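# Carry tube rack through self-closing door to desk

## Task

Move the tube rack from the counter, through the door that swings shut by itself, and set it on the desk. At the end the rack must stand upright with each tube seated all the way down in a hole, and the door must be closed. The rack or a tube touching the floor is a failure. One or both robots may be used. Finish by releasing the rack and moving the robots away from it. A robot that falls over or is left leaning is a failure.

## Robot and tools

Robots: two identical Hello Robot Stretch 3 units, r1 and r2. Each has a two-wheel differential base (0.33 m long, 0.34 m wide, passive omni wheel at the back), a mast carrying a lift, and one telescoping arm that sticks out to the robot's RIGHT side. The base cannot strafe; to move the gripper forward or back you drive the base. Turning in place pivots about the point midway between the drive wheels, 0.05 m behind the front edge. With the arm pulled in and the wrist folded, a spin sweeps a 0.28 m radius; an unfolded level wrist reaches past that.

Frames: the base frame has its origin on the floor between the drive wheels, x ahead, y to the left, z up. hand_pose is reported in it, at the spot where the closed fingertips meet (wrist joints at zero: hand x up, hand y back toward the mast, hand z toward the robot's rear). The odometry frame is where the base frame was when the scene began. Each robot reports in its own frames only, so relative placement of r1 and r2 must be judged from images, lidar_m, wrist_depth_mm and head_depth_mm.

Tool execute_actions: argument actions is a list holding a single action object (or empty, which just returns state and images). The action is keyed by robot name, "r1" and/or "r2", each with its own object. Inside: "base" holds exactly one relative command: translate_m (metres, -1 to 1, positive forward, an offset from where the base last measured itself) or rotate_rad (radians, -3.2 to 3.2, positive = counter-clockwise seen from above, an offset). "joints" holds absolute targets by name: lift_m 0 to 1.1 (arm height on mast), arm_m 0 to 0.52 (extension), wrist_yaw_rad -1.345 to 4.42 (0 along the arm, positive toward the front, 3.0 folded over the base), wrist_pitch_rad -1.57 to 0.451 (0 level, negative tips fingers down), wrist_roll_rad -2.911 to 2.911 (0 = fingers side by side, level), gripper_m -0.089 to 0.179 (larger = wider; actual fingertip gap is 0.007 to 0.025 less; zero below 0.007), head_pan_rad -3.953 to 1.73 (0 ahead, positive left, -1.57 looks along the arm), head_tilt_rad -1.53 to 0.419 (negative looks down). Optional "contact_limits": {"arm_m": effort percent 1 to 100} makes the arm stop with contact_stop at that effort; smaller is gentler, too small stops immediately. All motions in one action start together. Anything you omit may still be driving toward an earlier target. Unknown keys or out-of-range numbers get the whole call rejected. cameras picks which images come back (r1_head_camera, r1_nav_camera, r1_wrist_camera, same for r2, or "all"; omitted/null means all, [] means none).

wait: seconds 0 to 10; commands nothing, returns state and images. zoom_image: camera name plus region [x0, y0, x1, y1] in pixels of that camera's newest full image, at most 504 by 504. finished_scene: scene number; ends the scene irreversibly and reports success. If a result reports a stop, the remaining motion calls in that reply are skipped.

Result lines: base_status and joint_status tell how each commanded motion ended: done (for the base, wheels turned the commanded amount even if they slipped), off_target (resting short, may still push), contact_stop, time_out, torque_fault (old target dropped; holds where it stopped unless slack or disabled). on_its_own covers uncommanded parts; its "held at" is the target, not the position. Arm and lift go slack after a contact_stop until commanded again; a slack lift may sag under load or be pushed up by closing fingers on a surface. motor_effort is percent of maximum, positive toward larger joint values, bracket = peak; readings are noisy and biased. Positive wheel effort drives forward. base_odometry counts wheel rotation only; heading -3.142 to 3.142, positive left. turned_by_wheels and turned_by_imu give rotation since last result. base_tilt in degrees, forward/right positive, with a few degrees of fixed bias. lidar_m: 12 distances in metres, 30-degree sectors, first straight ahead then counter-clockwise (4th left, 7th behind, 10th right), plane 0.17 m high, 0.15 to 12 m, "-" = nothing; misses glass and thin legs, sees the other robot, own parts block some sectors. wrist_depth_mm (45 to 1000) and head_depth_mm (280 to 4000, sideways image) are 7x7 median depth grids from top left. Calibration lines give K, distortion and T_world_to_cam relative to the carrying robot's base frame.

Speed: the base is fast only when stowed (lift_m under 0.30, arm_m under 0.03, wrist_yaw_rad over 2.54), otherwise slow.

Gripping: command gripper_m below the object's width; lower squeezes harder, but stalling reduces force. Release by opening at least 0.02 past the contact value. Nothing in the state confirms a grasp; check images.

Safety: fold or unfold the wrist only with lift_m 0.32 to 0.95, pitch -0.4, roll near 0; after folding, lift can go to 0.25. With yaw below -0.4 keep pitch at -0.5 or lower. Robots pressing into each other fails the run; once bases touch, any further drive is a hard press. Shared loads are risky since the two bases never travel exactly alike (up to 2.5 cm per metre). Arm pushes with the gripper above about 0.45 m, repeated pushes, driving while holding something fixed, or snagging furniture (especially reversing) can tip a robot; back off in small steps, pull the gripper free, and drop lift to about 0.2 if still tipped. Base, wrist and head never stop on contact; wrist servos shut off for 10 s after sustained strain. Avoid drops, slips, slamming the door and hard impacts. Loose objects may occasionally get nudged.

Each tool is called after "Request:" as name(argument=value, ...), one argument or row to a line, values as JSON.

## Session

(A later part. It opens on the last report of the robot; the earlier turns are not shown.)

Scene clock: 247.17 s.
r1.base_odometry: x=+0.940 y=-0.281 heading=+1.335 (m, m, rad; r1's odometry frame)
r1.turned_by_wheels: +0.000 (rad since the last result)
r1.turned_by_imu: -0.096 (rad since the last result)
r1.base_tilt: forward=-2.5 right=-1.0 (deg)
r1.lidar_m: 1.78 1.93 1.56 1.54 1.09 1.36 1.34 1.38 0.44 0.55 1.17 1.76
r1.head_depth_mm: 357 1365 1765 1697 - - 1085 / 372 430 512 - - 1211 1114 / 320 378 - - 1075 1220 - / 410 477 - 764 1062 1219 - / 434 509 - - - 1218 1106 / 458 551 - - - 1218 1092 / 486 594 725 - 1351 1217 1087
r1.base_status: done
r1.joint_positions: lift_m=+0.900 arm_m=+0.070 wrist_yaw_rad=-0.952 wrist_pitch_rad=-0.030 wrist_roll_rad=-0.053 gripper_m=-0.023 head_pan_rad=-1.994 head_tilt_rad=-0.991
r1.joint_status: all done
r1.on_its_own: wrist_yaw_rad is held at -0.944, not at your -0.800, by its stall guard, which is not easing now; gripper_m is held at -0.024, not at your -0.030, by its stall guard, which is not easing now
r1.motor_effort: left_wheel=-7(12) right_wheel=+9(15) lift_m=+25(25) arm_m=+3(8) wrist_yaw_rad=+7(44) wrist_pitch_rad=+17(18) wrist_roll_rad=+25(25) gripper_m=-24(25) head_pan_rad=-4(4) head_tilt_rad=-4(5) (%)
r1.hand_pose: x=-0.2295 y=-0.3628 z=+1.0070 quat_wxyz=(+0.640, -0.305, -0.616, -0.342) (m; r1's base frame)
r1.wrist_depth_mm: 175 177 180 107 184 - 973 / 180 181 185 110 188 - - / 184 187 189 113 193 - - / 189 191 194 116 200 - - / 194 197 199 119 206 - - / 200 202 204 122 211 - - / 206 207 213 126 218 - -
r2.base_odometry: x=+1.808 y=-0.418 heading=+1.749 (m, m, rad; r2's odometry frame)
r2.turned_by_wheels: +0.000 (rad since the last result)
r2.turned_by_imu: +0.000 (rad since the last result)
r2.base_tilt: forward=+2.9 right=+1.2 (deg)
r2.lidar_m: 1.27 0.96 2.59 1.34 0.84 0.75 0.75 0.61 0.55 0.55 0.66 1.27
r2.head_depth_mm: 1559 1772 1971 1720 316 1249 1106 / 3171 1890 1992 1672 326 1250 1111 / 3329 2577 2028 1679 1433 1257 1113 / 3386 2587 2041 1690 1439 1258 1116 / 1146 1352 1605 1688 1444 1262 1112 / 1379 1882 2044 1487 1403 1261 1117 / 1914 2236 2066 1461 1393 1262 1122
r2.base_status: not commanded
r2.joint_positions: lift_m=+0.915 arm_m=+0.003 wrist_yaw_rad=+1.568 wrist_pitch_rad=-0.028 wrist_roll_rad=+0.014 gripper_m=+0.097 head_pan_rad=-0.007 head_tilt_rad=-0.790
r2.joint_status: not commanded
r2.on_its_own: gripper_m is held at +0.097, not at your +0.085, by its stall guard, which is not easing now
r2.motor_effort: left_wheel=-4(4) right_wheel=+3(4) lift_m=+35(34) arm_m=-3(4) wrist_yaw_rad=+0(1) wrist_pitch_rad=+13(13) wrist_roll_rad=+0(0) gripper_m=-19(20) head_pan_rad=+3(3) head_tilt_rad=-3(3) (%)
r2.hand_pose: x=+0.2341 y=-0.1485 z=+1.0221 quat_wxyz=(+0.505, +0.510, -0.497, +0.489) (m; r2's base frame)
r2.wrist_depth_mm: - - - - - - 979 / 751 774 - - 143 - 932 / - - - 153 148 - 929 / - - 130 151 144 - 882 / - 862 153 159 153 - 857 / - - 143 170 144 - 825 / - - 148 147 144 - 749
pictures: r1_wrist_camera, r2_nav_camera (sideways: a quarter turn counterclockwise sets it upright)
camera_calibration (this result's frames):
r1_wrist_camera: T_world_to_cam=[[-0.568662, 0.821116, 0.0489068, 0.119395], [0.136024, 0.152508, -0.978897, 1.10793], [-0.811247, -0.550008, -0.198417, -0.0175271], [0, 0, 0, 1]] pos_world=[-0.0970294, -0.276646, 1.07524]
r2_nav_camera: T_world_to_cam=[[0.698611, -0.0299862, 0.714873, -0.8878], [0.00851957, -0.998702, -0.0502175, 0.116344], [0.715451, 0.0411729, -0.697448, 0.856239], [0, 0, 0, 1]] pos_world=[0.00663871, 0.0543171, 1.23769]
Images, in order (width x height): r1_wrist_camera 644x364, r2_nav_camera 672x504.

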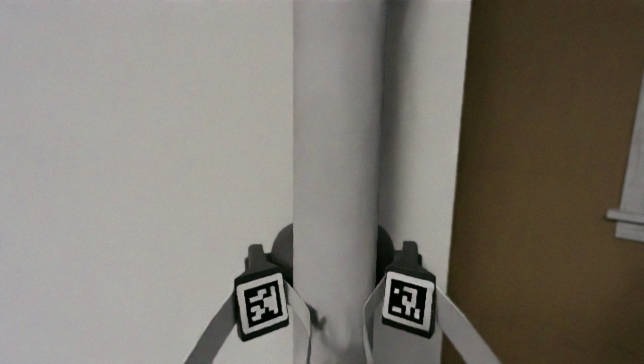

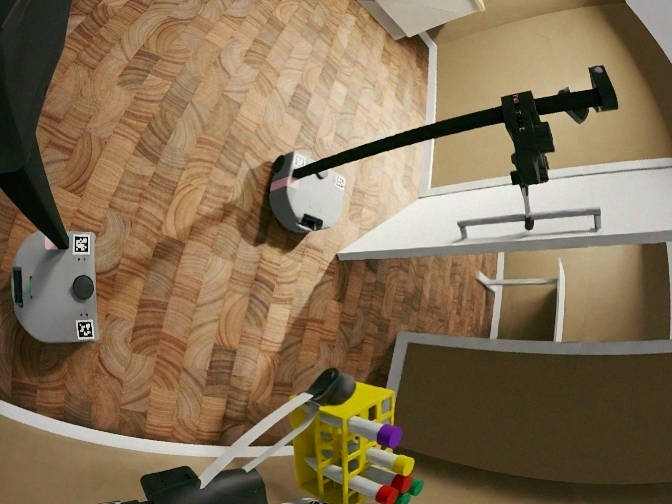

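Request:
execute_actions(
  actions=[
    {"r1":{"base":{"translate_m":0.13},"joints":{"arm_m":0.0}},"r2":{"base":{"rotate_rad":-0.25}}},
  ],
  cameras=[],
)

Request:
execute_actions(
  actions=[
    {"r1":{"base":{"translate_m":0.1}},"r2":{"base":{"translate_m":0.95}}},
  ],
  cameras=[],
)

Request:
execute_actions(
  actions=[
    {"r2":{"base":{"rotate_rad":0.45}}},
  ],
  cameras=["r2_nav_camera"],
)

Scene clock: 256.73 s.
r1.base_odometry: x=+0.970 y=-0.154 heading=+1.334 (m, m, rad; r1's odometry frame)
r1.turned_by_wheels: +0.000 (rad since the last result)
r1.turned_by_imu: -0.003 (rad since the last result)
r1.base_tilt: forward=-2.5 right=-0.9 (deg)
r1.lidar_m: 1.65 1.79 1.54 1.52 1.15 1.19 1.47 0.38 0.40 0.55 1.19 1.67
r1.head_depth_mm: 319 363 419 1625 - - 1084 / 341 307 368 - - 1208 1110 / 362 417 459 - 883 1188 - / 389 457 530 - - - - / 420 500 598 - - - 1073 / 456 555 704 900 - 1214 1086 / 500 621 813 1158 1356 1211 1086
r1.base_status: done
r1.joint_positions: lift_m=+0.900 arm_m=+0.003 wrist_yaw_rad=-0.962 wrist_pitch_rad=-0.032 wrist_roll_rad=-0.065 gripper_m=-0.023 head_pan_rad=-1.994 head_tilt_rad=-0.991
r1.joint_status: all done
joint sent to its limit — the command would take r1.arm_m past its lower limit, so that joint was sent only as far as its limit.
r1.on_its_own: wrist_yaw_rad is held at -0.944, not at your -0.800, by its stall guard, which is not easing now; gripper_m is held at -0.024, not at your -0.030, by its stall guard, which is not easing now; wrist_yaw_rad is at rest, and its effort (+16) is outside its rest range (-12 to +12)
r1.motor_effort: left_wheel=-9(11) right_wheel=+8(18) lift_m=+25(25) arm_m=+1(7) wrist_yaw_rad=+16(19) wrist_pitch_rad=+18(18) wrist_roll_rad=+32(33) gripper_m=-24(25) head_pan_rad=-4(4) head_tilt_rad=-5(4) (%)
r1.hand_pose: x=-0.2310 y=-0.2935 z=+1.0067 quat_wxyz=(+0.642, -0.306, -0.611, -0.348) (m; r1's base frame)
r1.wrist_depth_mm: 195 192 188 108 178 - - / 201 197 193 110 183 - - / 207 201 198 113 188 - - / 212 207 203 116 193 - - / 219 215 209 119 197 - - / 226 221 214 123 202 - - / 232 229 222 127 212 - -
r2.base_odometry: x=+1.808 y=-0.418 heading=+1.500 (m, m, rad; r2's odometry frame)
r2.turned_by_wheels: -0.250 (rad since the last result)
r2.turned_by_imu: -0.249 (rad since the last result)
r2.base_tilt: forward=+2.8 right=+1.3 (deg)
r2.lidar_m: 1.87 1.18 1.05 2.21 0.98 0.76 0.75 0.72 0.56 0.55 0.59 0.86
r2.head_depth_mm: 1597 1800 1921 1689 309 1247 1108 / 1600 1841 2020 1684 326 1249 1106 / 1619 1868 2032 1698 1438 1253 1113 / 1623 1918 2047 1688 1444 1258 1112 / 3386 2600 2050 1698 1449 1261 1115 / 3344 2609 2045 1712 1451 1260 1120 / 3406 2631 2049 1627 1453 1264 1122
r2.base_status: done
r2.joint_positions: lift_m=+0.915 arm_m=+0.003 wrist_yaw_rad=+1.568 wrist_pitch_rad=-0.028 wrist_roll_rad=+0.014 gripper_m=+0.097 head_pan_rad=-0.007 head_tilt_rad=-0.790
r2.joint_status: not commanded
r2.on_its_own: gripper_m is held at +0.097, not at your +0.085, by its stall guard, which is not easing now
r2.motor_effort: left_wheel=+3(8) right_wheel=-3(8) lift_m=+35(34) arm_m=-3(3) wrist_yaw_rad=+1(2) wrist_pitch_rad=+13(13) wrist_roll_rad=+0(0) gripper_m=-19(19) head_pan_rad=+2(2) head_tilt_rad=-3(4) (%)
r2.hand_pose: x=+0.2341 y=-0.1485 z=+1.0221 quat_wxyz=(+0.505, +0.510, -0.497, +0.489) (m; r2's base frame)
r2.wrist_depth_mm: - - - - - 841 537 / - - - - 144 843 535 / - - - 152 148 834 522 / - - 130 152 144 770 524 / - - 153 159 152 643 514 / - - 142 169 144 - 486 / - - 148 147 144 799 468
pictures: none
ARM HIT: r1's arm struck itself hard.
No camera images: the call's "cameras" was empty. Leave "cameras" out to get every camera's image.

Scene clock: 267.40 s.
r1.base_odometry: x=+0.994 y=-0.057 heading=+1.334 (m, m, rad; r1's odometry frame)
r1.turned_by_wheels: +0.000 (rad since the last result)
r1.turned_by_imu: -0.113 (rad since the last result)
r1.base_tilt: forward=-2.4 right=-1.0 (deg)
r1.lidar_m: 1.57 1.64 1.58 1.51 1.57 1.62 0.78 0.39 0.40 0.53 1.13 1.56
r1.head_depth_mm: 317 363 425 1631 - - 1085 / 337 308 362 - - 1212 1117 / 357 411 455 - 886 1183 - / 380 446 519 - - - - / 406 484 577 - - - 1071 / 436 529 666 850 - 1212 1091 / 472 581 752 1060 1350 1209 1083
r1.base_status: done
r1.joint_positions: lift_m=+0.900 arm_m=+0.003 wrist_yaw_rad=-0.962 wrist_pitch_rad=-0.031 wrist_roll_rad=-0.065 gripper_m=-0.020 head_pan_rad=-1.994 head_tilt_rad=-0.991
r1.joint_status: not commanded
r1.on_its_own: wrist_yaw_rad is held at -0.944, not at your -0.800, by its stall guard, which is not easing now; gripper_m is held at -0.021, not at your -0.030, by its stall guard, which is not easing now; wrist_yaw_rad is at rest, and its effort (+16) is outside its rest range (-12 to +12)
r1.motor_effort: left_wheel=-7(9) right_wheel=+8(13) lift_m=+25(25) arm_m=+1(1) wrist_yaw_rad=+16(16) wrist_pitch_rad=+18(18) wrist_roll_rad=+32(32) gripper_m=-24(24) head_pan_rad=-4(4) head_tilt_rad=-4(4) (%)
r1.hand_pose: x=-0.2309 y=-0.2936 z=+1.0068 quat_wxyz=(+0.642, -0.306, -0.611, -0.347) (m; r1's base frame)
r1.wrist_depth_mm: 185 184 184 107 180 - 636 / 191 189 189 109 184 - - / 196 196 194 112 189 - 775 / 201 200 199 116 195 - - / 208 205 204 118 201 - - / 214 212 211 121 203 - - / 220 218 216 125 212 - -
r2.base_odometry: x=+1.875 y=+0.530 heading=+1.500 (m, m, rad; r2's odometry frame)
r2.turned_by_wheels: +0.000 (rad since the last result)
r2.turned_by_imu: +0.002 (rad since the last result)
r2.base_tilt: forward=+2.7 right=+1.2 (deg)
r2.lidar_m: 0.92 1.45 0.60 0.59 0.90 1.73 1.69 0.83 0.64 0.63 0.67 0.95
r2.head_depth_mm: 773 891 1046 1163 316 1255 1103 / 780 896 1059 1210 325 1249 1110 / 785 903 1067 1302 1435 1256 1111 / 787 909 1076 1310 1441 1257 1115 / 2608 2493 2057 1699 1441 1261 1118 / 2703 2611 2053 1701 1456 1263 1120 / 2678 2558 2062 1705 1454 1260 1124
r2.base_status: done
r2.joint_positions: lift_m=+0.915 arm_m=+0.003 wrist_yaw_rad=+1.568 wrist_pitch_rad=-0.028 wrist_roll_rad=+0.014 gripper_m=+0.097 head_pan_rad=-0.007 head_tilt_rad=-0.790
r2.joint_status: not commanded
r2.on_its_own: gripper_m is held at +0.097, not at your +0.085, by its stall guard, which is not easing now
r2.motor_effort: left_wheel=+2(9) right_wheel=-4(4) lift_m=+35(35) arm_m=-3(3) wrist_yaw_rad=+2(1) wrist_pitch_rad=+12(12) wrist_roll_rad=+0(1) gripper_m=-20(21) head_pan_rad=+3(3) head_tilt_rad=-3(3) (%)
r2.hand_pose: x=+0.2341 y=-0.1485 z=+1.0221 quat_wxyz=(+0.505, +0.510, -0.497, +0.489) (m; r2's base frame)
r2.wrist_depth_mm: - - - 782 770 748 650 / - - 833 809 144 785 644 / - - 867 151 148 822 636 / - - 130 152 144 820 640 / - - 154 159 152 814 638 / - - 143 170 144 - 629 / - - 148 147 144 945 596
pictures: none
No camera images: the call's "cameras" was empty. Leave "cameras" out to get every camera's image.

Scene clock: 269.33 s.
r1.base_odometry: x=+0.994 y=-0.057 heading=+1.334 (m, m, rad; r1's odometry frame)
r1.turned_by_wheels: +0.000 (rad since the last result)
r1.turned_by_imu: +0.001 (rad since the last result)
r1.base_tilt: forward=-2.5 right=-0.9 (deg)
r1.lidar_m: 1.57 1.63 1.58 1.52 1.58 1.62 0.82 0.39 0.40 0.53 1.13 1.56
r1.head_depth_mm: 317 364 426 1621 - - 1088 / 337 307 362 - - 1205 1115 / 356 411 455 - 884 1183 - / 380 446 519 - - - - / 406 485 577 - - - 1076 / 437 529 670 847 - 1212 1086 / 473 581 757 1052 1355 1207 1084
r1.base_status: not commanded
r1.joint_positions: lift_m=+0.900 arm_m=+0.003 wrist_yaw_rad=-0.962 wrist_pitch_rad=-0.031 wrist_roll_rad=-0.065 gripper_m=-0.020 head_pan_rad=-1.994 head_tilt_rad=-0.991
r1.joint_status: not commanded
r1.on_its_own: wrist_yaw_rad is held at -0.944, not at your -0.800, by its stall guard, which is not easing now; gripper_m is held at -0.021, not at your -0.030, by its stall guard, which is not easing now; wrist_yaw_rad is at rest, and its effort (+15) is outside its rest range (-12 to +12)
r1.motor_effort: left_wheel=-7(8) right_wheel=+8(8) lift_m=+25(25) arm_m=+1(1) wrist_yaw_rad=+15(15) wrist_pitch_rad=+17(17) wrist_roll_rad=+32(32) gripper_m=-23(24) head_pan_rad=-4(4) head_tilt_rad=-5(5) (%)
r1.hand_pose: x=-0.2309 y=-0.2936 z=+1.0068 quat_wxyz=(+0.642, -0.306, -0.611, -0.347) (m; r1's base frame)
r1.wrist_depth_mm: 186 184 183 107 180 - 646 / 191 189 188 109 184 - - / 197 195 192 112 189 794 - / 201 200 198 116 195 - - / 208 205 204 118 200 - - / 213 211 211 121 204 - - / 219 219 216 125 213 - -
r2.base_odometry: x=+1.875 y=+0.530 heading=+1.950 (m, m, rad; r2's odometry frame)
r2.turned_by_wheels: +0.450 (rad since the last result)
r2.turned_by_imu: +0.449 (rad since the last result)
r2.base_tilt: forward=+2.7 right=+1.3 (deg)
r2.lidar_m: 2.78 0.65 0.59 0.89 1.75 1.69 0.88 0.65 0.63 0.66 0.91 0.92
r2.head_depth_mm: 2608 2553 1859 1096 316 1250 1109 / 2731 2563 2029 1684 325 1247 1109 / 2917 2549 2051 1683 1441 1255 1110 / 3059 2580 2042 1687 1444 1255 1118 / 3233 2615 2057 1694 1446 1258 1116 / 3349 2605 2053 1703 1444 1255 1117 / 3374 1420 1393 1367 1336 1238 1123
r2.base_status: done
r2.joint_positions: lift_m=+0.915 arm_m=+0.003 wrist_yaw_rad=+1.568 wrist_pitch_rad=-0.028 wrist_roll_rad=+0.014 gripper_m=+0.097 head_pan_rad=-0.007 head_tilt_rad=-0.790
r2.joint_status: not commanded
r2.on_its_own: gripper_m is held at +0.097, not at your +0.085, by its stall guard, which is not easing now
r2.motor_effort: left_wheel=-4(10) right_wheel=+3(9) lift_m=+36(36) arm_m=-3(3) wrist_yaw_rad=+1(0) wrist_pitch_rad=+13(13) wrist_roll_rad=+0(1) gripper_m=-20(20) head_pan_rad=+4(2) head_tilt_rad=-3(3) (%)
r2.hand_pose: x=+0.2341 y=-0.1485 z=+1.0221 quat_wxyz=(+0.505, +0.510, -0.497, +0.489) (m; r2's base frame)
r2.wrist_depth_mm: 707 - - - - 648 570 / 723 - - - 143 661 595 / 721 - - 154 147 694 608 / 732 - 130 151 144 706 624 / 735 885 153 159 152 684 648 / 722 - 143 170 145 - 662 / 682 993 148 147 144 781 669
pictures: r2_nav_camera (sideways: a quarter turn counterclockwise sets it upright)
camera_calibration (this result's frames):
r2_nav_camera: T_world_to_cam=[[0.698654, -0.0299834, 0.714831, -0.887745], [0.00852087, -0.998702, -0.0502184, 0.116345], [0.715408, 0.0411763, -0.697492, 0.856296], [0, 0, 0, 1]] pos_world=[0.00663455, 0.0543172, 1.23769]
Images, in order (width x height): r2_nav_camera 672x504.

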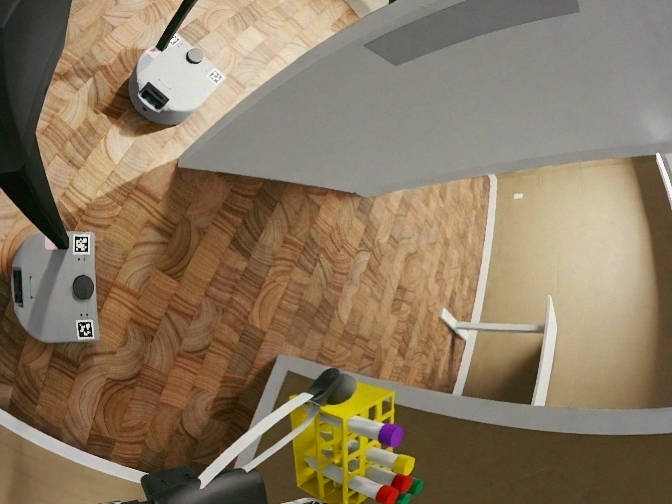

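Request:
execute_actions(
  actions=[
    {"r2":{"base":{"translate_m":1}}},
  ],
  cameras=[],
)

Request:
execute_actions(
  actions=[
    {"r2":{"base":{"rotate_rad":-0.62}}},
  ],
  cameras=[],
)

Request:
execute_actions(
  actions=[
    {"r2":{"base":{"translate_m":0.8}}},
  ],
  cameras=[],
)

Request:
execute_actions(
  actions=[
    {"r1":{"joints":{"gripper_m":0.15}},"r2":{"base":{"rotate_rad":1.6},"joints":{"head_pan_rad":-1.57,"wrist_yaw_rad":0}}},
  ],
  cameras=[],
)

Request:
execute_actions(
  actions=[
    {"r2":{"joints":{"arm_m":0.5,"lift_m":0.78}}},
  ],
  cameras=["r2_nav_camera","r1_nav_camera"],
)

Scene clock: 290.20 s.
r1.base_odometry: x=+0.994 y=-0.057 heading=+1.334 (m, m, rad; r1's odometry frame)
r1.turned_by_wheels: +0.000 (rad since the last result)
r1.turned_by_imu: +0.005 (rad since the last result)
r1.base_tilt: forward=-2.4 right=-1.0 (deg)
r1.lidar_m: 1.57 1.63 1.58 1.52 1.57 1.62 1.55 0.39 0.40 0.53 1.13 1.56
r1.head_depth_mm: 317 364 426 1623 - - 1086 / 338 308 362 - - 1209 1127 / 357 413 455 - 887 1183 - / 380 447 520 - - - - / 406 484 579 - - - 1079 / 437 531 669 844 - 1213 1086 / 473 582 755 1057 1357 1209 1086
r1.base_status: not commanded
r1.joint_positions: lift_m=+0.900 arm_m=+0.003 wrist_yaw_rad=-0.962 wrist_pitch_rad=-0.031 wrist_roll_rad=-0.065 gripper_m=-0.020 head_pan_rad=-1.994 head_tilt_rad=-0.991
r1.joint_status: not commanded
r1.on_its_own: wrist_yaw_rad is held at -0.944, not at your -0.800, by its stall guard, which is not easing now; gripper_m is held at -0.021, not at your -0.030, by its stall guard, which is not easing now; wrist_yaw_rad is at rest, and its effort (+15) is outside its rest range (-12 to +12)
r1.motor_effort: left_wheel=-7(7) right_wheel=+9(8) lift_m=+25(25) arm_m=+1(1) wrist_yaw_rad=+15(15) wrist_pitch_rad=+18(18) wrist_roll_rad=+32(32) gripper_m=-24(23) head_pan_rad=-4(4) head_tilt_rad=-4(4) (%)
r1.hand_pose: x=-0.2309 y=-0.2936 z=+1.0068 quat_wxyz=(+0.642, -0.306, -0.611, -0.347) (m; r1's base frame)
r1.wrist_depth_mm: 186 185 183 107 180 - - / 191 189 189 109 184 - - / 195 195 193 112 189 - - / 202 200 199 116 194 - - / 207 205 204 118 200 - - / 214 212 210 121 204 - - / 220 219 217 126 213 - -
r2.base_odometry: x=+1.506 y=+1.459 heading=+1.949 (m, m, rad; r2's odometry frame)
r2.turned_by_wheels: +0.000 (rad since the last result)
r2.turned_by_imu: +0.002 (rad since the last result)
r2.base_tilt: forward=+2.8 right=+1.2 (deg)
r2.lidar_m: 2.30 0.68 0.49 0.47 0.48 0.65 1.60 1.18 0.38 0.38 1.64 1.80
r2.head_depth_mm: 1809 2099 2033 1726 316 1249 1106 / 2006 2248 1984 1680 325 1251 1112 / 2101 2371 2048 1689 1436 1259 1113 / 2244 2465 2044 1699 1440 1258 1113 / 2363 2545 2055 1692 1443 1256 1117 / 2516 2608 2068 1698 1448 1265 1114 / 2675 2635 2057 1710 1455 1268 1119
r2.base_status: done
r2.joint_positions: lift_m=+0.915 arm_m=+0.003 wrist_yaw_rad=+1.568 wrist_pitch_rad=-0.028 wrist_roll_rad=+0.014 gripper_m=+0.097 head_pan_rad=-0.007 head_tilt_rad=-0.790
r2.joint_status: not commanded
r2.on_its_own: gripper_m is held at +0.097, not at your +0.085, by its stall guard, which is not easing now
r2.motor_effort: left_wheel=-4(6) right_wheel=+3(8) lift_m=+35(35) arm_m=-3(3) wrist_yaw_rad=+1(1) wrist_pitch_rad=+13(13) wrist_roll_rad=+0(0) gripper_m=-19(20) head_pan_rad=+3(3) head_tilt_rad=-3(3) (%)
r2.hand_pose: x=+0.2341 y=-0.1485 z=+1.0221 quat_wxyz=(+0.505, +0.510, -0.497, +0.489) (m; r2's base frame)
r2.wrist_depth_mm: - - - - - - - / - - - - 144 - - / - - - 153 148 - - / - - 130 152 145 - - / - - 153 159 153 - - / - - 143 170 144 - - / - - 148 147 144 - -
pictures: none
No camera images: the call's "cameras" was empty. Leave "cameras" out to get every camera's image.

Scene clock: 292.27 s.
r1.base_odometry: x=+0.994 y=-0.057 heading=+1.334 (m, m, rad; r1's odometry frame)
r1.turned_by_wheels: +0.000 (rad since the last result)
r1.turned_by_imu: +0.001 (rad since the last result)
r1.base_tilt: forward=-2.4 right=-1.1 (deg)
r1.lidar_m: 1.57 1.63 1.58 1.52 1.58 1.62 1.56 0.39 0.40 0.53 1.13 1.56
r1.head_depth_mm: 317 364 426 1621 - - 1084 / 337 308 362 - - 1203 1116 / 357 412 455 - 887 1181 - / 380 449 519 - - - - / 407 484 579 - - - 1076 / 438 529 667 844 - 1226 1089 / 472 582 756 1058 1353 1212 1084
r1.base_status: not commanded
r1.joint_positions: lift_m=+0.900 arm_m=+0.003 wrist_yaw_rad=-0.962 wrist_pitch_rad=-0.031 wrist_roll_rad=-0.065 gripper_m=-0.020 head_pan_rad=-1.994 head_tilt_rad=-0.991
r1.joint_status: not commanded
r1.on_its_own: wrist_yaw_rad is held at -0.944, not at your -0.800, by its stall guard, which is not easing now; gripper_m is held at -0.021, not at your -0.030, by its stall guard, which is not easing now; wrist_yaw_rad is at rest, and its effort (+15) is outside its rest range (-12 to +12)
r1.motor_effort: left_wheel=-8(8) right_wheel=+8(9) lift_m=+25(25) arm_m=+1(1) wrist_yaw_rad=+15(16) wrist_pitch_rad=+17(18) wrist_roll_rad=+32(32) gripper_m=-24(24) head_pan_rad=-3(4) head_tilt_rad=-4(4) (%)
r1.hand_pose: x=-0.2309 y=-0.2936 z=+1.0068 quat_wxyz=(+0.642, -0.306, -0.611, -0.347) (m; r1's base frame)
r1.wrist_depth_mm: 186 185 184 107 180 - - / 191 189 187 110 186 - - / 196 195 193 113 190 - - / 201 201 198 115 195 - - / 207 206 205 118 200 - - / 214 211 210 121 204 - - / 221 218 217 126 214 - -
r2.base_odometry: x=+1.506 y=+1.459 heading=+1.330 (m, m, rad; r2's odometry frame)
r2.turned_by_wheels: -0.620 (rad since the last result)
r2.turned_by_imu: -0.618 (rad since the last result)
r2.base_tilt: forward=+2.6 right=+1.4 (deg)
r2.lidar_m: 2.22 1.80 2.79 0.50 0.47 0.47 0.60 1.78 1.21 0.38 0.38 1.50
r2.head_depth_mm: 1910 2195 2011 1727 316 1244 1105 / 1962 2247 2038 1693 325 1254 1107 / 1953 2255 2040 1695 1440 1255 1114 / 1933 2219 2038 1688 1445 1257 1116 / 1909 2209 2052 1702 1447 1255 1115 / 1887 2184 2059 1692 1451 1257 1118 / 1850 2063 1997 1708 1455 1263 1120
r2.base_status: done
r2.joint_positions: lift_m=+0.915 arm_m=+0.003 wrist_yaw_rad=+1.568 wrist_pitch_rad=-0.028 wrist_roll_rad=+0.014 gripper_m=+0.097 head_pan_rad=-0.007 head_tilt_rad=-0.790
r2.joint_status: not commanded
r2.on_its_own: gripper_m is held at +0.097, not at your +0.085, by its stall guard, which is not easing now
r2.motor_effort: left_wheel=+2(8) right_wheel=-4(9) lift_m=+36(35) arm_m=-3(3) wrist_yaw_rad=+1(0) wrist_pitch_rad=+13(13) wrist_roll_rad=+0(0) gripper_m=-20(19) head_pan_rad=+1(3) head_tilt_rad=-3(3) (%)
r2.hand_pose: x=+0.2341 y=-0.1485 z=+1.0221 quat_wxyz=(+0.505, +0.510, -0.497, +0.489) (m; r2's base frame)
r2.wrist_depth_mm: - - - - - - - / - - - - 144 - - / - - - 153 149 - - / - - 130 152 144 - - / - - 152 159 153 - - / - - 143 170 144 - - / - - 148 147 144 - -
pictures: none
No camera images: the call's "cameras" was empty. Leave "cameras" out to get every camera's image.

Scene clock: 301.43 s.
r1.base_odometry: x=+0.994 y=-0.057 heading=+1.334 (m, m, rad; r1's odometry frame)
r1.turned_by_wheels: +0.000 (rad since the last result)
r1.turned_by_imu: +0.002 (rad since the last result)
r1.base_tilt: forward=-2.5 right=-1.0 (deg)
r1.lidar_m: 1.57 1.63 1.58 1.52 1.57 1.62 1.55 0.39 0.40 0.53 1.13 1.57
r1.head_depth_mm: 317 363 425 1620 - - 1084 / 337 308 362 - - 1204 1119 / 356 412 455 - 889 1181 - / 380 447 520 - - - - / 407 486 578 - - - 1076 / 437 529 669 846 - 1212 1084 / 473 583 755 1056 1345 1219 1083
r1.base_status: not commanded
r1.joint_positions: lift_m=+0.900 arm_m=+0.003 wrist_yaw_rad=-0.962 wrist_pitch_rad=-0.031 wrist_roll_rad=-0.065 gripper_m=-0.020 head_pan_rad=-1.994 head_tilt_rad=-0.991
r1.joint_status: not commanded
r1.on_its_own: wrist_yaw_rad is held at -0.944, not at your -0.800, by its stall guard, which is not easing now; gripper_m is held at -0.021, not at your -0.030, by its stall guard, which is not easing now; wrist_yaw_rad is at rest, and its effort (+15) is outside its rest range (-12 to +12)
r1.motor_effort: left_wheel=-8(8) right_wheel=+8(8) lift_m=+25(25) arm_m=+1(1) wrist_yaw_rad=+15(15) wrist_pitch_rad=+17(17) wrist_roll_rad=+33(32) gripper_m=-24(24) head_pan_rad=-4(4) head_tilt_rad=-4(5) (%)
r1.hand_pose: x=-0.2309 y=-0.2936 z=+1.0068 quat_wxyz=(+0.642, -0.306, -0.611, -0.347) (m; r1's base frame)
r1.wrist_depth_mm: 185 184 183 107 179 - - / 190 189 189 109 184 - - / 197 195 194 112 190 - - / 202 199 199 116 195 - - / 207 206 203 118 199 - - / 214 212 211 121 204 - - / 221 218 218 126 214 - -
r2.base_odometry: x=+1.697 y=+2.236 heading=+1.330 (m, m, rad; r2's odometry frame)
r2.turned_by_wheels: +0.000 (rad since the last result)
r2.turned_by_imu: +0.002 (rad since the last result)
r2.base_tilt: forward=+2.8 right=+1.3 (deg)
r2.lidar_m: 1.42 1.07 1.87 2.69 0.94 0.94 1.21 0.67 0.80 1.08 1.09 1.20
r2.head_depth_mm: 925 707 1743 1717 316 1250 1108 / 934 708 1712 1681 325 1251 1112 / 940 686 1691 1681 1438 1251 1113 / 943 689 1666 1692 1441 1259 1114 / 950 692 1652 1693 1446 1261 1115 / 953 694 1631 1696 1449 1261 1118 / 959 698 1611 1692 1450 1267 1122
r2.base_status: done
r2.joint_positions: lift_m=+0.915 arm_m=+0.003 wrist_yaw_rad=+1.568 wrist_pitch_rad=-0.028 wrist_roll_rad=+0.014 gripper_m=+0.097 head_pan_rad=-0.007 head_tilt_rad=-0.790
r2.joint_status: not commanded
r2.on_its_own: gripper_m is held at +0.097, not at your +0.085, by its stall guard, which is not easing now
r2.motor_effort: left_wheel=+2(8) right_wheel=-4(4) lift_m=+36(36) arm_m=-3(3) wrist_yaw_rad=+1(1) wrist_pitch_rad=+13(13) wrist_roll_rad=+0(1) gripper_m=-19(19) head_pan_rad=+2(3) head_tilt_rad=-3(3) (%)
r2.hand_pose: x=+0.2341 y=-0.1485 z=+1.0221 quat_wxyz=(+0.505, +0.510, -0.497, +0.489) (m; r2's base frame)
r2.wrist_depth_mm: - - - - - - - / - - - - 143 - - / - - 844 152 147 - - / 592 605 130 152 144 635 756 / - - 153 159 152 - - / - - 142 169 145 - 991 / - - 148 147 145 - 965
pictures: none
No camera images: the call's "cameras" was empty. Leave "cameras" out to get every camera's image.

Scene clock: 304.97 s.
r1.base_odometry: x=+0.994 y=-0.057 heading=+1.334 (m, m, rad; r1's odometry frame)
r1.turned_by_wheels: +0.000 (rad since the last result)
r1.turned_by_imu: +0.002 (rad since the last result)
r1.base_tilt: forward=-2.5 right=-1.0 (deg)
r1.lidar_m: 1.57 1.63 1.57 1.52 1.57 1.61 1.56 0.81 0.79 0.84 1.13 1.56
r1.head_depth_mm: 642 762 1818 1671 - - 1081 / 678 792 939 - - 1201 1115 / 686 811 955 - 1334 1205 - / 696 819 984 - - - - / 705 833 983 - - - 1080 / 715 846 1039 1275 - 1217 1083 / 724 860 1059 1366 1348 1210 1088
r1.base_status: not commanded
r1.joint_positions: lift_m=+0.900 arm_m=+0.003 wrist_yaw_rad=-0.937 wrist_pitch_rad=-0.027 wrist_roll_rad=-0.038 gripper_m=+0.150 head_pan_rad=-1.994 head_tilt_rad=-0.991
r1.joint_status: all done
r1.on_its_own: wrist_yaw_rad is held at -0.944, not at your -0.800, by its stall guard, which is not easing now
r1.motor_effort: left_wheel=+1(8) right_wheel=-1(9) lift_m=+25(25) arm_m=+1(1) wrist_yaw_rad=-6(15) wrist_pitch_rad=+15(18) wrist_roll_rad=+15(32) gripper_m=-1(81) head_pan_rad=-4(4) head_tilt_rad=-4(4) (%)
r1.hand_pose: x=-0.2273 y=-0.2989 z=+1.0078 quat_wxyz=(+0.639, -0.304, -0.623, -0.334) (m; r1's base frame)
r1.wrist_depth_mm: 447 482 521 571 - - - / 456 495 531 582 - - - / 468 497 550 598 - - - / 471 519 559 618 - - - / 486 517 588 637 - - - / 489 - 598 644 - - - / 498 554 593 663 - - -
r2.base_odometry: x=+1.697 y=+2.236 heading=+2.930 (m, m, rad; r2's odometry frame)
r2.turned_by_wheels: +1.600 (rad since the last result)
r2.turned_by_imu: +1.597 (rad since the last result)
r2.base_tilt: forward=+2.9 right=+1.4 (deg)
r2.lidar_m: 2.69 0.94 0.95 0.99 0.73 0.82 1.08 1.10 1.21 1.42 1.07 1.92
r2.head_depth_mm: 926 709 1715 1722 - - 1082 / 930 656 444 1723 - - 1095 / 938 430 405 - - - 1110 / 944 690 411 1651 1424 1255 1112 / 949 690 1545 1697 1440 1254 1115 / 953 694 1648 1704 1450 1257 1118 / 961 697 1640 1665 1447 1260 1123
r2.base_status: done
r2.joint_positions: lift_m=+0.915 arm_m=+0.003 wrist_yaw_rad=+0.003 wrist_pitch_rad=-0.028 wrist_roll_rad=+0.014 gripper_m=+0.097 head_pan_rad=-1.563 head_tilt_rad=-0.790
r2.joint_status: all done
r2.on_its_own: gripper_m is held at +0.097, not at your +0.085, by its stall guard, which is not easing now
r2.motor_effort: left_wheel=-4(10) right_wheel=+4(8) lift_m=+35(35) arm_m=-3(3) wrist_yaw_rad=-2(3) wrist_pitch_rad=+13(13) wrist_roll_rad=-1(0) gripper_m=-19(20) head_pan_rad=-4(31) head_tilt_rad=-3(3) (%)
r2.hand_pose: x=-0.0208 y=-0.4032 z=+1.0221 quat_wxyz=(+0.702, +0.011, -0.712, -0.009) (m; r2's base frame)
r2.wrist_depth_mm: - - - - - - - / - - - - 144 - - / - - 848 152 149 - - / 519 529 130 152 144 560 575 / 776 385 153 159 152 430 871 / - - 143 170 144 - - / - - 148 147 144 - -
pictures: none
No camera images: the call's "cameras" was empty. Leave "cameras" out to get every camera's image.

Scene clock: 309.13 s.
r1.base_odometry: x=+0.994 y=-0.057 heading=+1.334 (m, m, rad; r1's odometry frame)
r1.turned_by_wheels: +0.000 (rad since the last result)
r1.turned_by_imu: +0.001 (rad since the last result)
r1.base_tilt: forward=-2.4 right=-0.8 (deg)
r1.lidar_m: 1.57 1.64 1.57 1.52 1.57 1.61 1.55 1.56 1.14 1.10 1.13 1.56
r1.head_depth_mm: 1312 1611 1882 1679 - - 1081 / 1230 1488 1800 - - 1206 1116 / 1136 1396 1672 - 1347 1204 - / 1098 1304 1572 - - - - / 1039 1218 1438 - - - 1078 / 994 1158 1379 1587 - 1205 1086 / 948 1091 1294 1513 1344 1213 1083
r1.base_status: not commanded
r1.joint_positions: lift_m=+0.900 arm_m=+0.003 wrist_yaw_rad=-0.937 wrist_pitch_rad=-0.027 wrist_roll_rad=-0.038 gripper_m=+0.150 head_pan_rad=-1.994 head_tilt_rad=-0.991
r1.joint_status: not commanded
r1.on_its_own: wrist_yaw_rad is held at -0.944, not at your -0.800, by its stall guard, which is not easing now
r1.motor_effort: left_wheel=+1(1) right_wheel=+0(0) lift_m=+25(25) arm_m=+1(1) wrist_yaw_rad=-6(6) wrist_pitch_rad=+15(15) wrist_roll_rad=+14(15) gripper_m=+0(0) head_pan_rad=-4(3) head_tilt_rad=-4(4) (%)
r1.hand_pose: x=-0.2273 y=-0.2989 z=+1.0078 quat_wxyz=(+0.639, -0.304, -0.623, -0.334) (m; r1's base frame)
r1.wrist_depth_mm: 714 863 - - - - - / 742 888 - - - - - / 755 898 - - - - - / 746 912 - - - - - / 768 901 - - - - - / 761 - - - - - - / 762 975 - - - - -
r2.base_odometry: x=+1.697 y=+2.236 heading=+2.930 (m, m, rad; r2's odometry frame)
r2.turned_by_wheels: +0.000 (rad since the last result)
r2.turned_by_imu: -0.005 (rad since the last result)
r2.base_tilt: forward=+2.7 right=+1.3 (deg)
r2.lidar_m: 2.69 0.94 0.72 0.68 0.69 0.82 1.07 1.10 1.21 1.42 1.07 1.91
r2.head_depth_mm: 916 701 1701 1706 - - - / 921 704 - 1646 1423 1252 1111 / 925 693 - 1684 1439 1249 1106 / 931 684 1719 1686 1443 1259 1110 / 937 685 1670 1689 1440 1258 1115 / 943 689 1655 1704 1442 1258 1117 / 945 694 1631 1655 1439 1261 1120
r2.base_status: not commanded
r2.joint_positions: lift_m=+0.779 arm_m=+0.368 wrist_yaw_rad=+0.013 wrist_pitch_rad=-0.217 wrist_roll_rad=+0.024 gripper_m=+0.097 head_pan_rad=-1.564 head_tilt_rad=-0.793
r2.joint_status: arm_m contact_stop (moved +0.365 of +0.497); the others done
r2.on_its_own: gripper_m is held at +0.097, not at your +0.085, by its stall guard, which is not easing now; arm_m is slack since a contact_stop, until your next command for it (your +0.500 is given up); wrist_pitch_rad is at rest, and its effort (+97) is outside its rest range (-20 to +32)
r2.motor_effort: left_wheel=+3(22) right_wheel=-6(12) lift_m=+51(53) arm_m=+0(30) wrist_yaw_rad=-11(22) wrist_pitch_rad=+97(100) wrist_roll_rad=-5(10) gripper_m=-20(21) head_pan_rad=-3(4) head_tilt_rad=-2(3) (%)
r2.hand_pose: x=-0.0184 y=-0.7579 z=+0.8389 quat_wxyz=(+0.695, +0.080, -0.711, -0.073) (m; r2's base frame)
r2.wrist_depth_mm: - - - - - - - / - - - - - - - / 844 98 95 93 92 84 50 / 887 124 100 74 68 74 50 / 979 103 51 50 49 50 47 / - 83 109 103 51 51 48 / - 78 - - 57 - 687
pictures: r1_nav_camera (sideways: a quarter turn counterclockwise sets it upright), r2_nav_camera (sideways: a quarter turn counterclockwise sets it upright)
camera_calibration (this result's frames):
r1_nav_camera: T_world_to_cam=[[-0.340759, -0.760946, 0.552126, -0.678154], [-0.917364, 0.397636, -0.0181493, 0.081658], [-0.205735, -0.512685, -0.833563, 1.0406], [0, 0, 0, 1]] pos_world=[0.05791, -0.015009, 1.24331]
r2_nav_camera: T_world_to_cam=[[-0.0203437, -0.701069, 0.712804, -0.880717], [-0.998491, -0.0221303, -0.0502632, 0.122546], [0.0510125, -0.71275, -0.69956, 0.863038], [0, 0, 0, 1]] pos_world=[0.0604181, 0.000399609, 1.23769]
Images, in order (width x height): r1_nav_camera 672x504, r2_nav_camera 672x504.

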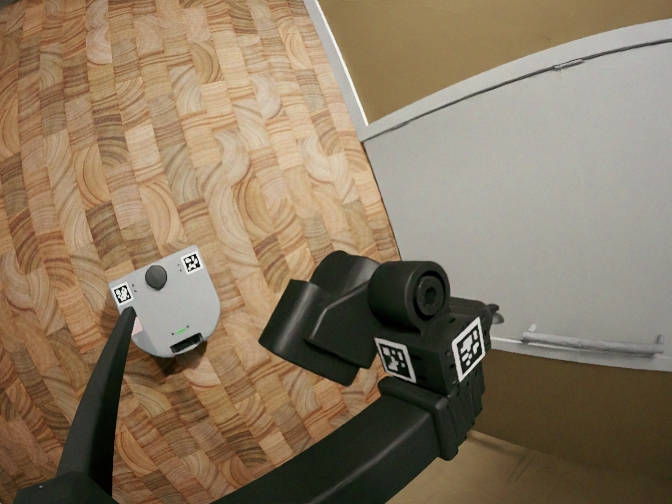

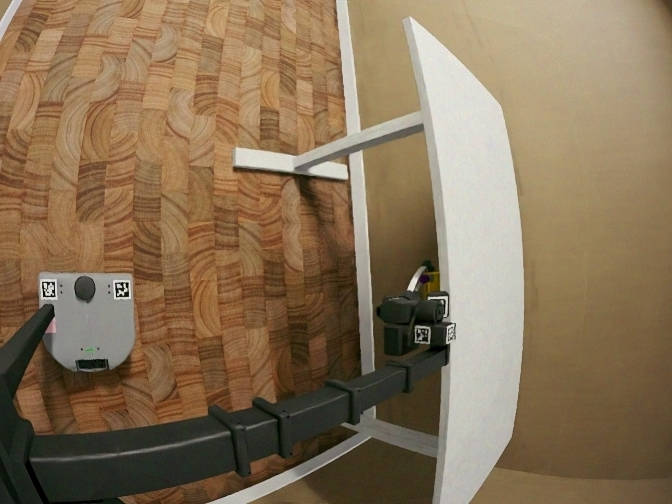

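The desk is taller this time and the rack hit it.

Request:
execute_actions(
  actions=[
    {"r2":{"joints":{"lift_m":0.7,"wrist_pitch_rad":-0.25,"arm_m":0.1}}},
  ],
  cameras=["r2_head_camera","r2_wrist_camera"],
)

Scene clock: 316.10 s.
r1.base_odometry: x=+0.994 y=-0.057 heading=+1.334 (m, m, rad; r1's odometry frame)
r1.turned_by_wheels: +0.000 (rad since the last result)
r1.turned_by_imu: +0.002 (rad since the last result)
r1.base_tilt: forward=-2.4 right=-1.0 (deg)
r1.lidar_m: 1.57 1.64 1.58 1.52 1.58 1.61 1.56 1.57 1.14 1.10 1.13 1.56
r1.head_depth_mm: 1307 1602 1872 1681 - - 1084 / 1225 1488 1814 - - 1210 1116 / 1135 1392 1669 - 1343 1200 - / 1102 1306 1571 - - - - / 1038 1223 1439 - - - 1076 / 992 1154 1383 1584 - 1212 1086 / 949 1094 1294 1517 1348 1213 1087
r1.base_status: not commanded
r1.joint_positions: lift_m=+0.900 arm_m=+0.003 wrist_yaw_rad=-0.937 wrist_pitch_rad=-0.027 wrist_roll_rad=-0.038 gripper_m=+0.150 head_pan_rad=-1.994 head_tilt_rad=-0.991
r1.joint_status: not commanded
r1.on_its_own: wrist_yaw_rad is held at -0.944, not at your -0.800, by its stall guard, which is not easing now
r1.motor_effort: left_wheel=+1(1) right_wheel=+0(0) lift_m=+25(25) arm_m=+0(1) wrist_yaw_rad=-6(6) wrist_pitch_rad=+15(15) wrist_roll_rad=+15(15) gripper_m=+0(0) head_pan_rad=-4(3) head_tilt_rad=-5(4) (%)
r1.hand_pose: x=-0.2273 y=-0.2989 z=+1.0078 quat_wxyz=(+0.639, -0.304, -0.623, -0.334) (m; r1's base frame)
r1.wrist_depth_mm: 726 859 - - - - - / 724 876 - - - - - / 737 890 - - - - - / 742 900 - - - - - / 770 909 - - - - - / 771 - - - - - - / 759 977 - - - - -
r2.base_odometry: x=+1.697 y=+2.236 heading=+2.930 (m, m, rad; r2's odometry frame)
r2.turned_by_wheels: +0.000 (rad since the last result)
r2.turned_by_imu: +0.001 (rad since the last result)
r2.base_tilt: forward=+2.8 right=+1.2 (deg)
r2.lidar_m: 2.69 0.94 0.71 0.68 0.69 0.81 1.07 1.10 1.21 1.42 1.08 1.90
r2.head_depth_mm: 918 702 1721 1675 1453 1273 - / 927 705 1702 1687 1494 - 1107 / 929 681 1687 618 - 1203 1109 / 935 684 1672 649 1410 1235 1113 / 939 687 1663 1697 1436 1263 1115 / 945 691 1655 1691 1450 1259 1119 / 951 694 1637 1664 1447 1260 1123
r2.base_status: not commanded
r2.joint_positions: lift_m=+0.700 arm_m=+0.100 wrist_yaw_rad=+0.001 wrist_pitch_rad=-0.276 wrist_roll_rad=+0.020 gripper_m=+0.097 head_pan_rad=-1.564 head_tilt_rad=-0.793
r2.joint_status: all done
r2.on_its_own: gripper_m is held at +0.097, not at your +0.085, by its stall guard, which is not easing now
r2.motor_effort: left_wheel=-1(3) right_wheel=+0(7) lift_m=+22(50) arm_m=-3(5) wrist_yaw_rad=-1(11) wrist_pitch_rad=+12(97) wrist_roll_rad=-2(5) gripper_m=-19(19) head_pan_rad=-2(2) head_tilt_rad=-2(2) (%)
r2.hand_pose: x=-0.0212 y=-0.4853 z=+0.7460 quat_wxyz=(+0.694, +0.097, -0.707, -0.098) (m; r2's base frame)
r2.wrist_depth_mm: 956 933 938 - 965 95 54 / - 120 171 135 132 74 53 / 695 132 101 53 52 58 50 / 740 123 103 54 53 52 51 / - 90 140 138 80 118 852 / - 68 - - 54 99 - / - 921 931 952 54 867 946
pictures: r2_head_camera (sideways: a quarter turn clockwise sets it upright), r2_wrist_camera
camera_calibration (this result's frames):
r2_head_camera: T_world_to_cam=[[-0.00190586, 0.732876, -0.68036, 0.908019], [0.999993, 0.00353222, 0.00100363, -0.00285791], [0.00313872, -0.680353, -0.732877, 0.908522], [0, 0, 0, 1]] pos_world=[0.00173685, -0.0473391, 1.28362]
r2_wrist_camera: T_world_to_cam=[[-0.999861, 0.000639785, -0.0166645, -0.0100254], [0.0148654, 0.487114, -0.873212, 0.913987], [0.00755886, -0.873338, -0.487056, 0.104182], [0, 0, 0, 1]] pos_world=[-0.0243983, -0.354224, 0.84868]
Images, in order (width x height): r2_head_camera 896x504, r2_wrist_camera 644x364.

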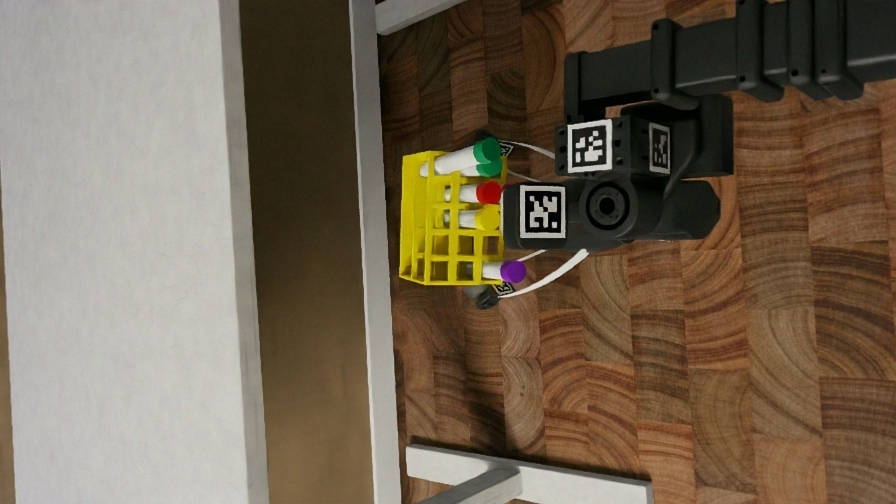

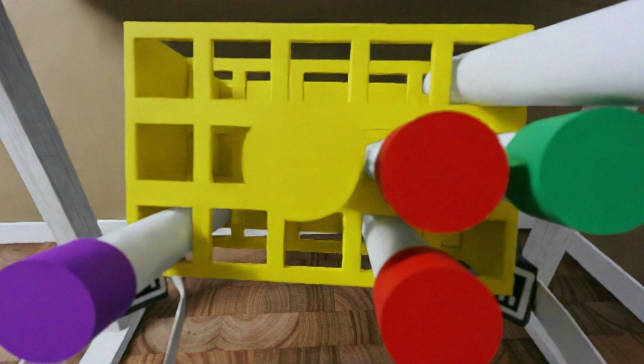

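Request:
execute_actions(
  actions=[
    {"r2":{"joints":{"lift_m":1.1,"wrist_pitch_rad":-0.55,"head_tilt_rad":-0.4}}},
  ],
  cameras=[],
)

Request:
execute_actions(
  actions=[
    {"r2":{"joints":{"arm_m":0.48}}},
  ],
  cameras=[],
)

Request:
execute_actions(
  actions=[
    {"r2":{"joints":{"wrist_pitch_rad":-0.85}}},
  ],
  cameras=["r2_nav_camera","r2_wrist_camera"],
)

Scene clock: 329.57 s.
r1.base_odometry: x=+0.994 y=-0.057 heading=+1.334 (m, m, rad; r1's odometry frame)
r1.turned_by_wheels: +0.000 (rad since the last result)
r1.turned_by_imu: +0.002 (rad since the last result)
r1.base_tilt: forward=-2.4 right=-1.1 (deg)
r1.lidar_m: 1.57 1.64 1.58 1.52 1.57 1.61 1.56 1.57 1.14 1.10 1.13 1.57
r1.head_depth_mm: 1315 1608 1890 1674 - - 1085 / 1232 1496 1817 - - 1210 1114 / 1140 1392 1658 - 1338 1207 - / 1099 1295 1580 - - - - / 1047 1227 1434 - - - 1081 / 997 1152 1387 1590 - 1212 1090 / 944 1097 1292 1513 1348 1208 1085
r1.base_status: not commanded
r1.joint_positions: lift_m=+0.900 arm_m=+0.003 wrist_yaw_rad=-0.937 wrist_pitch_rad=-0.027 wrist_roll_rad=-0.038 gripper_m=+0.150 head_pan_rad=-1.994 head_tilt_rad=-0.991
r1.joint_status: not commanded
r1.on_its_own: wrist_yaw_rad is held at -0.944, not at your -0.800, by its stall guard, which is not easing now
r1.motor_effort: left_wheel=+1(1) right_wheel=+0(0) lift_m=+25(25) arm_m=+1(1) wrist_yaw_rad=-6(6) wrist_pitch_rad=+15(15) wrist_roll_rad=+15(15) gripper_m=-1(0) head_pan_rad=-4(4) head_tilt_rad=-5(4) (%)
r1.hand_pose: x=-0.2273 y=-0.2989 z=+1.0078 quat_wxyz=(+0.639, -0.304, -0.623, -0.334) (m; r1's base frame)
r1.wrist_depth_mm: 721 869 - - - - - / 750 876 - - - - - / 732 886 - - - - - / 750 898 - - - - - / 765 889 - - - - - / 757 - - - - - - / 755 966 - - - - -
r2.base_odometry: x=+1.697 y=+2.236 heading=+2.930 (m, m, rad; r2's odometry frame)
r2.turned_by_wheels: +0.000 (rad since the last result)
r2.turned_by_imu: +0.001 (rad since the last result)
r2.base_tilt: forward=+3.0 right=+1.2 (deg)
r2.lidar_m: 2.70 0.94 0.72 0.68 0.69 0.82 1.07 1.10 1.21 1.42 1.07 1.90
r2.head_depth_mm: - - - - 1714 1589 1307 / 1168 - - - 1709 1599 1309 / 1176 - - - 1733 1601 1316 / 1174 1264 1293 484 1681 1600 1316 / 1168 1261 1305 791 1674 1613 1315 / 1159 1255 1309 793 1661 1605 1320 / 1158 1249 1310 798 1647 1615 1318
r2.base_status: not commanded
r2.joint_positions: lift_m=+1.100 arm_m=+0.100 wrist_yaw_rad=+0.001 wrist_pitch_rad=-0.571 wrist_roll_rad=+0.020 gripper_m=+0.097 head_pan_rad=-1.564 head_tilt_rad=-0.409
r2.joint_status: all done
r2.on_its_own: gripper_m is held at +0.097, not at your +0.085, by its stall guard, which is not easing now
r2.motor_effort: left_wheel=-1(1) right_wheel=+0(0) lift_m=+35(35) arm_m=-4(3) wrist_yaw_rad=-1(2) wrist_pitch_rad=+9(12) wrist_roll_rad=-2(2) gripper_m=-18(17) head_pan_rad=-2(2) head_tilt_rad=+3(18) (%)
r2.hand_pose: x=-0.0213 y=-0.4479 z=+1.0796 quat_wxyz=(+0.672, +0.198, -0.685, -0.201) (m; r2's base frame)
r2.wrist_depth_mm: 707 666 639 646 638 97 51 / 543 130 138 136 134 79 53 / 438 132 103 54 53 53 52 / 384 132 104 55 54 54 52 / - 87 141 140 82 119 - / - 67 - - 54 54 - / - - - - 55 - -
pictures: none
No camera images: the call's "cameras" was empty. Leave "cameras" out to get every camera's image.

Scene clock: 333.57 s.
r1.base_odometry: x=+0.994 y=-0.057 heading=+1.334 (m, m, rad; r1's odometry frame)
r1.turned_by_wheels: +0.000 (rad since the last result)
r1.turned_by_imu: +0.001 (rad since the last result)
r1.base_tilt: forward=-2.4 right=-0.9 (deg)
r1.lidar_m: 1.57 1.63 1.57 1.52 1.58 1.62 1.56 1.57 1.15 1.10 1.13 1.56
r1.head_depth_mm: 1303 1600 1893 1667 - - 1089 / 1226 1488 1809 - - 1210 1113 / 1135 1397 1667 - 1347 1203 - / 1101 1304 1576 - - - - / 1040 1223 1434 - - - 1084 / 993 1157 1388 1585 - 1220 1086 / 947 1093 1293 1527 1359 1215 1081
r1.base_status: not commanded
r1.joint_positions: lift_m=+0.900 arm_m=+0.003 wrist_yaw_rad=-0.937 wrist_pitch_rad=-0.027 wrist_roll_rad=-0.038 gripper_m=+0.150 head_pan_rad=-1.994 head_tilt_rad=-0.991
r1.joint_status: not commanded
r1.on_its_own: wrist_yaw_rad is held at -0.944, not at your -0.800, by its stall guard, which is not easing now
r1.motor_effort: left_wheel=+2(1) right_wheel=+0(0) lift_m=+25(25) arm_m=+1(1) wrist_yaw_rad=-6(6) wrist_pitch_rad=+15(15) wrist_roll_rad=+15(15) gripper_m=+0(0) head_pan_rad=-4(4) head_tilt_rad=-4(5) (%)
r1.hand_pose: x=-0.2273 y=-0.2989 z=+1.0078 quat_wxyz=(+0.639, -0.304, -0.623, -0.334) (m; r1's base frame)
r1.wrist_depth_mm: 726 865 - - - - - / 735 892 - - - - - / 743 896 - - - - - / 749 888 - - - - - / 746 915 - - - - - / 768 - - - - - - / 759 969 - - - - -
r2.base_odometry: x=+1.697 y=+2.236 heading=+2.930 (m, m, rad; r2's odometry frame)
r2.turned_by_wheels: +0.000 (rad since the last result)
r2.turned_by_imu: +0.000 (rad since the last result)
r2.base_tilt: forward=+2.8 right=+1.4 (deg)
r2.lidar_m: 2.69 0.94 0.72 0.68 0.69 0.81 1.07 1.10 1.21 1.42 1.08 1.90
r2.head_depth_mm: 1172 1316 1263 775 1708 1589 1304 / 1170 1299 1274 778 1705 1591 1311 / 1161 - 1046 782 1693 1604 1308 / 1170 1267 1012 785 1686 1599 1314 / 1167 1264 1307 789 1673 1598 1315 / 1156 1254 1316 794 1655 1608 1321 / 1154 1254 1305 795 1635 1607 1316
r2.base_status: not commanded
r2.joint_positions: lift_m=+1.100 arm_m=+0.480 wrist_yaw_rad=+0.001 wrist_pitch_rad=-0.571 wrist_roll_rad=+0.020 gripper_m=+0.097 head_pan_rad=-1.564 head_tilt_rad=-0.408
r2.joint_status: all done
r2.on_its_own: gripper_m is held at +0.097, not at your +0.085, by its stall guard, which is not easing now
r2.motor_effort: left_wheel=-1(1) right_wheel=+0(0) lift_m=+35(36) arm_m=+3(2) wrist_yaw_rad=-2(1) wrist_pitch_rad=+10(9) wrist_roll_rad=-3(3) gripper_m=-18(19) head_pan_rad=-3(2) head_tilt_rad=+2(3) (%)
r2.hand_pose: x=-0.0213 y=-0.8272 z=+1.0796 quat_wxyz=(+0.672, +0.198, -0.685, -0.201) (m; r2's base frame)
r2.wrist_depth_mm: 639 626 632 625 620 97 52 / 543 130 139 136 135 79 53 / 433 131 104 55 53 53 52 / 368 132 104 55 54 54 52 / 325 87 141 140 82 119 315 / - 67 270 267 54 54 279 / - 249 250 249 55 238 250
pictures: none
No camera images: the call's "cameras" was empty. Leave "cameras" out to get every camera's image.

Scene clock: 334.73 s.
r1.base_odometry: x=+0.994 y=-0.057 heading=+1.334 (m, m, rad; r1's odometry frame)
r1.turned_by_wheels: +0.000 (rad since the last result)
r1.turned_by_imu: +0.000 (rad since the last result)
r1.base_tilt: forward=-2.4 right=-0.9 (deg)
r1.lidar_m: 1.57 1.63 1.58 1.52 1.58 1.61 1.56 1.56 1.14 1.10 1.13 1.56
r1.head_depth_mm: 1300 1606 1911 1679 - - 1085 / 1225 1483 1801 - - 1211 1117 / 1147 1394 1653 - 1338 1207 - / 1105 1300 1561 - - - - / 1039 1225 1443 - - - 1083 / 991 1147 1373 1593 - 1211 1087 / 945 1101 1286 1520 1352 1208 1083
r1.base_status: not commanded
r1.joint_positions: lift_m=+0.900 arm_m=+0.003 wrist_yaw_rad=-0.937 wrist_pitch_rad=-0.027 wrist_roll_rad=-0.038 gripper_m=+0.150 head_pan_rad=-1.994 head_tilt_rad=-0.991
r1.joint_status: not commanded
r1.on_its_own: wrist_yaw_rad is held at -0.944, not at your -0.800, by its stall guard, which is not easing now
r1.motor_effort: left_wheel=+1(1) right_wheel=+0(0) lift_m=+25(25) arm_m=+1(1) wrist_yaw_rad=-6(6) wrist_pitch_rad=+15(15) wrist_roll_rad=+15(15) gripper_m=+0(1) head_pan_rad=-3(4) head_tilt_rad=-4(4) (%)
r1.hand_pose: x=-0.2273 y=-0.2989 z=+1.0078 quat_wxyz=(+0.639, -0.304, -0.623, -0.334) (m; r1's base frame)
r1.wrist_depth_mm: 719 863 - - - - - / 736 883 - - - - - / 740 859 - - - - - / 745 896 - - - - - / 765 889 - - - - - / 756 - - - - - - / 752 984 - - - - -
r2.base_odometry: x=+1.697 y=+2.236 heading=+2.930 (m, m, rad; r2's odometry frame)
r2.turned_by_wheels: +0.000 (rad since the last result)
r2.turned_by_imu: +0.000 (rad since the last result)
r2.base_tilt: forward=+2.7 right=+1.3 (deg)
r2.lidar_m: 2.69 0.94 0.71 0.68 0.69 0.81 1.07 1.10 1.21 1.42 1.07 1.90
r2.head_depth_mm: 1174 1323 1267 774 1707 1597 1307 / 1172 1303 1277 781 1698 1591 1309 / 1165 - 1230 748 1687 1596 1314 / 1168 1265 1200 747 1683 1601 1320 / 1165 1259 1306 791 1672 1603 1321 / 1160 1251 1313 794 1654 1611 1320 / 1151 1249 1308 797 1646 1612 1328
r2.base_status: not commanded
r2.joint_positions: lift_m=+1.100 arm_m=+0.480 wrist_yaw_rad=-0.001 wrist_pitch_rad=-0.854 wrist_roll_rad=+0.023 gripper_m=+0.097 head_pan_rad=-1.564 head_tilt_rad=-0.408
r2.joint_status: all done
r2.on_its_own: gripper_m is held at +0.097, not at your +0.085, by its stall guard, which is not easing now
r2.motor_effort: left_wheel=-2(2) right_wheel=+2(2) lift_m=+33(35) arm_m=+3(3) wrist_yaw_rad=+0(1) wrist_pitch_rad=+2(11) wrist_roll_rad=-4(5) gripper_m=-17(19) head_pan_rad=-3(3) head_tilt_rad=+3(3) (%)
r2.hand_pose: x=-0.0217 y=-0.7747 z=+1.0294 quat_wxyz=(+0.636, +0.290, -0.651, -0.297) (m; r2's base frame)
r2.wrist_depth_mm: 360 364 359 360 360 359 356 / 323 327 319 311 195 322 321 / 294 293 288 180 176 291 291 / 269 266 164 183 160 267 268 / 247 251 157 176 160 251 245 / 229 - 165 182 171 - 226 / 213 213 209 209 207 211 212
pictures: r2_nav_camera (sideways: a quarter turn counterclockwise sets it upright), r2_wrist_camera
camera_calibration (this result's frames):
r2_nav_camera: T_world_to_cam=[[-0.0224944, -0.382458, 0.923699, -1.15568], [-0.998371, -0.0398562, -0.0408153, 0.110268], [0.0524253, -0.923113, -0.380939, 0.448493], [0, 0, 0, 1]] pos_world=[0.0605798, -0.0235948, 1.24285]
r2_wrist_camera: T_world_to_cam=[[-0.99979, 0.0142286, -0.014749, 0.0029189], [0.0194533, 0.885292, -0.464629, 1.19043], [0.00644611, -0.464818, -0.885383, 0.715955], [0, 0, 0, 1]] pos_world=[-0.0248547, -0.721135, 1.18705]
Images, in order (width x height): r2_nav_camera 672x504, r2_wrist_camera 644x364.

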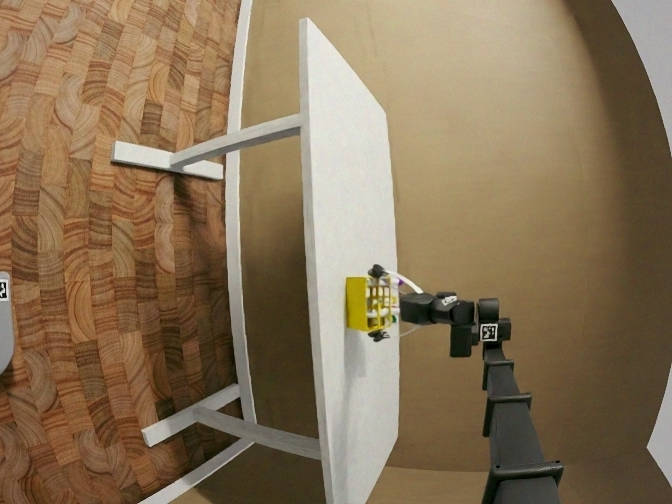

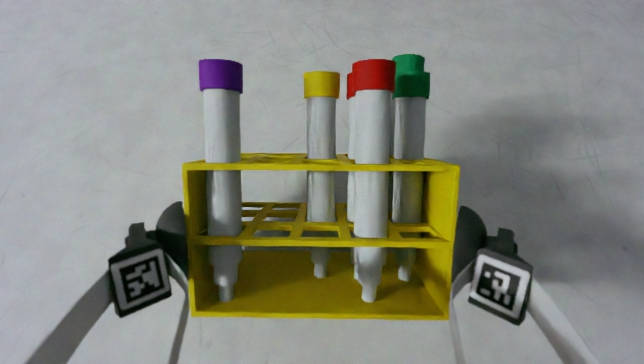

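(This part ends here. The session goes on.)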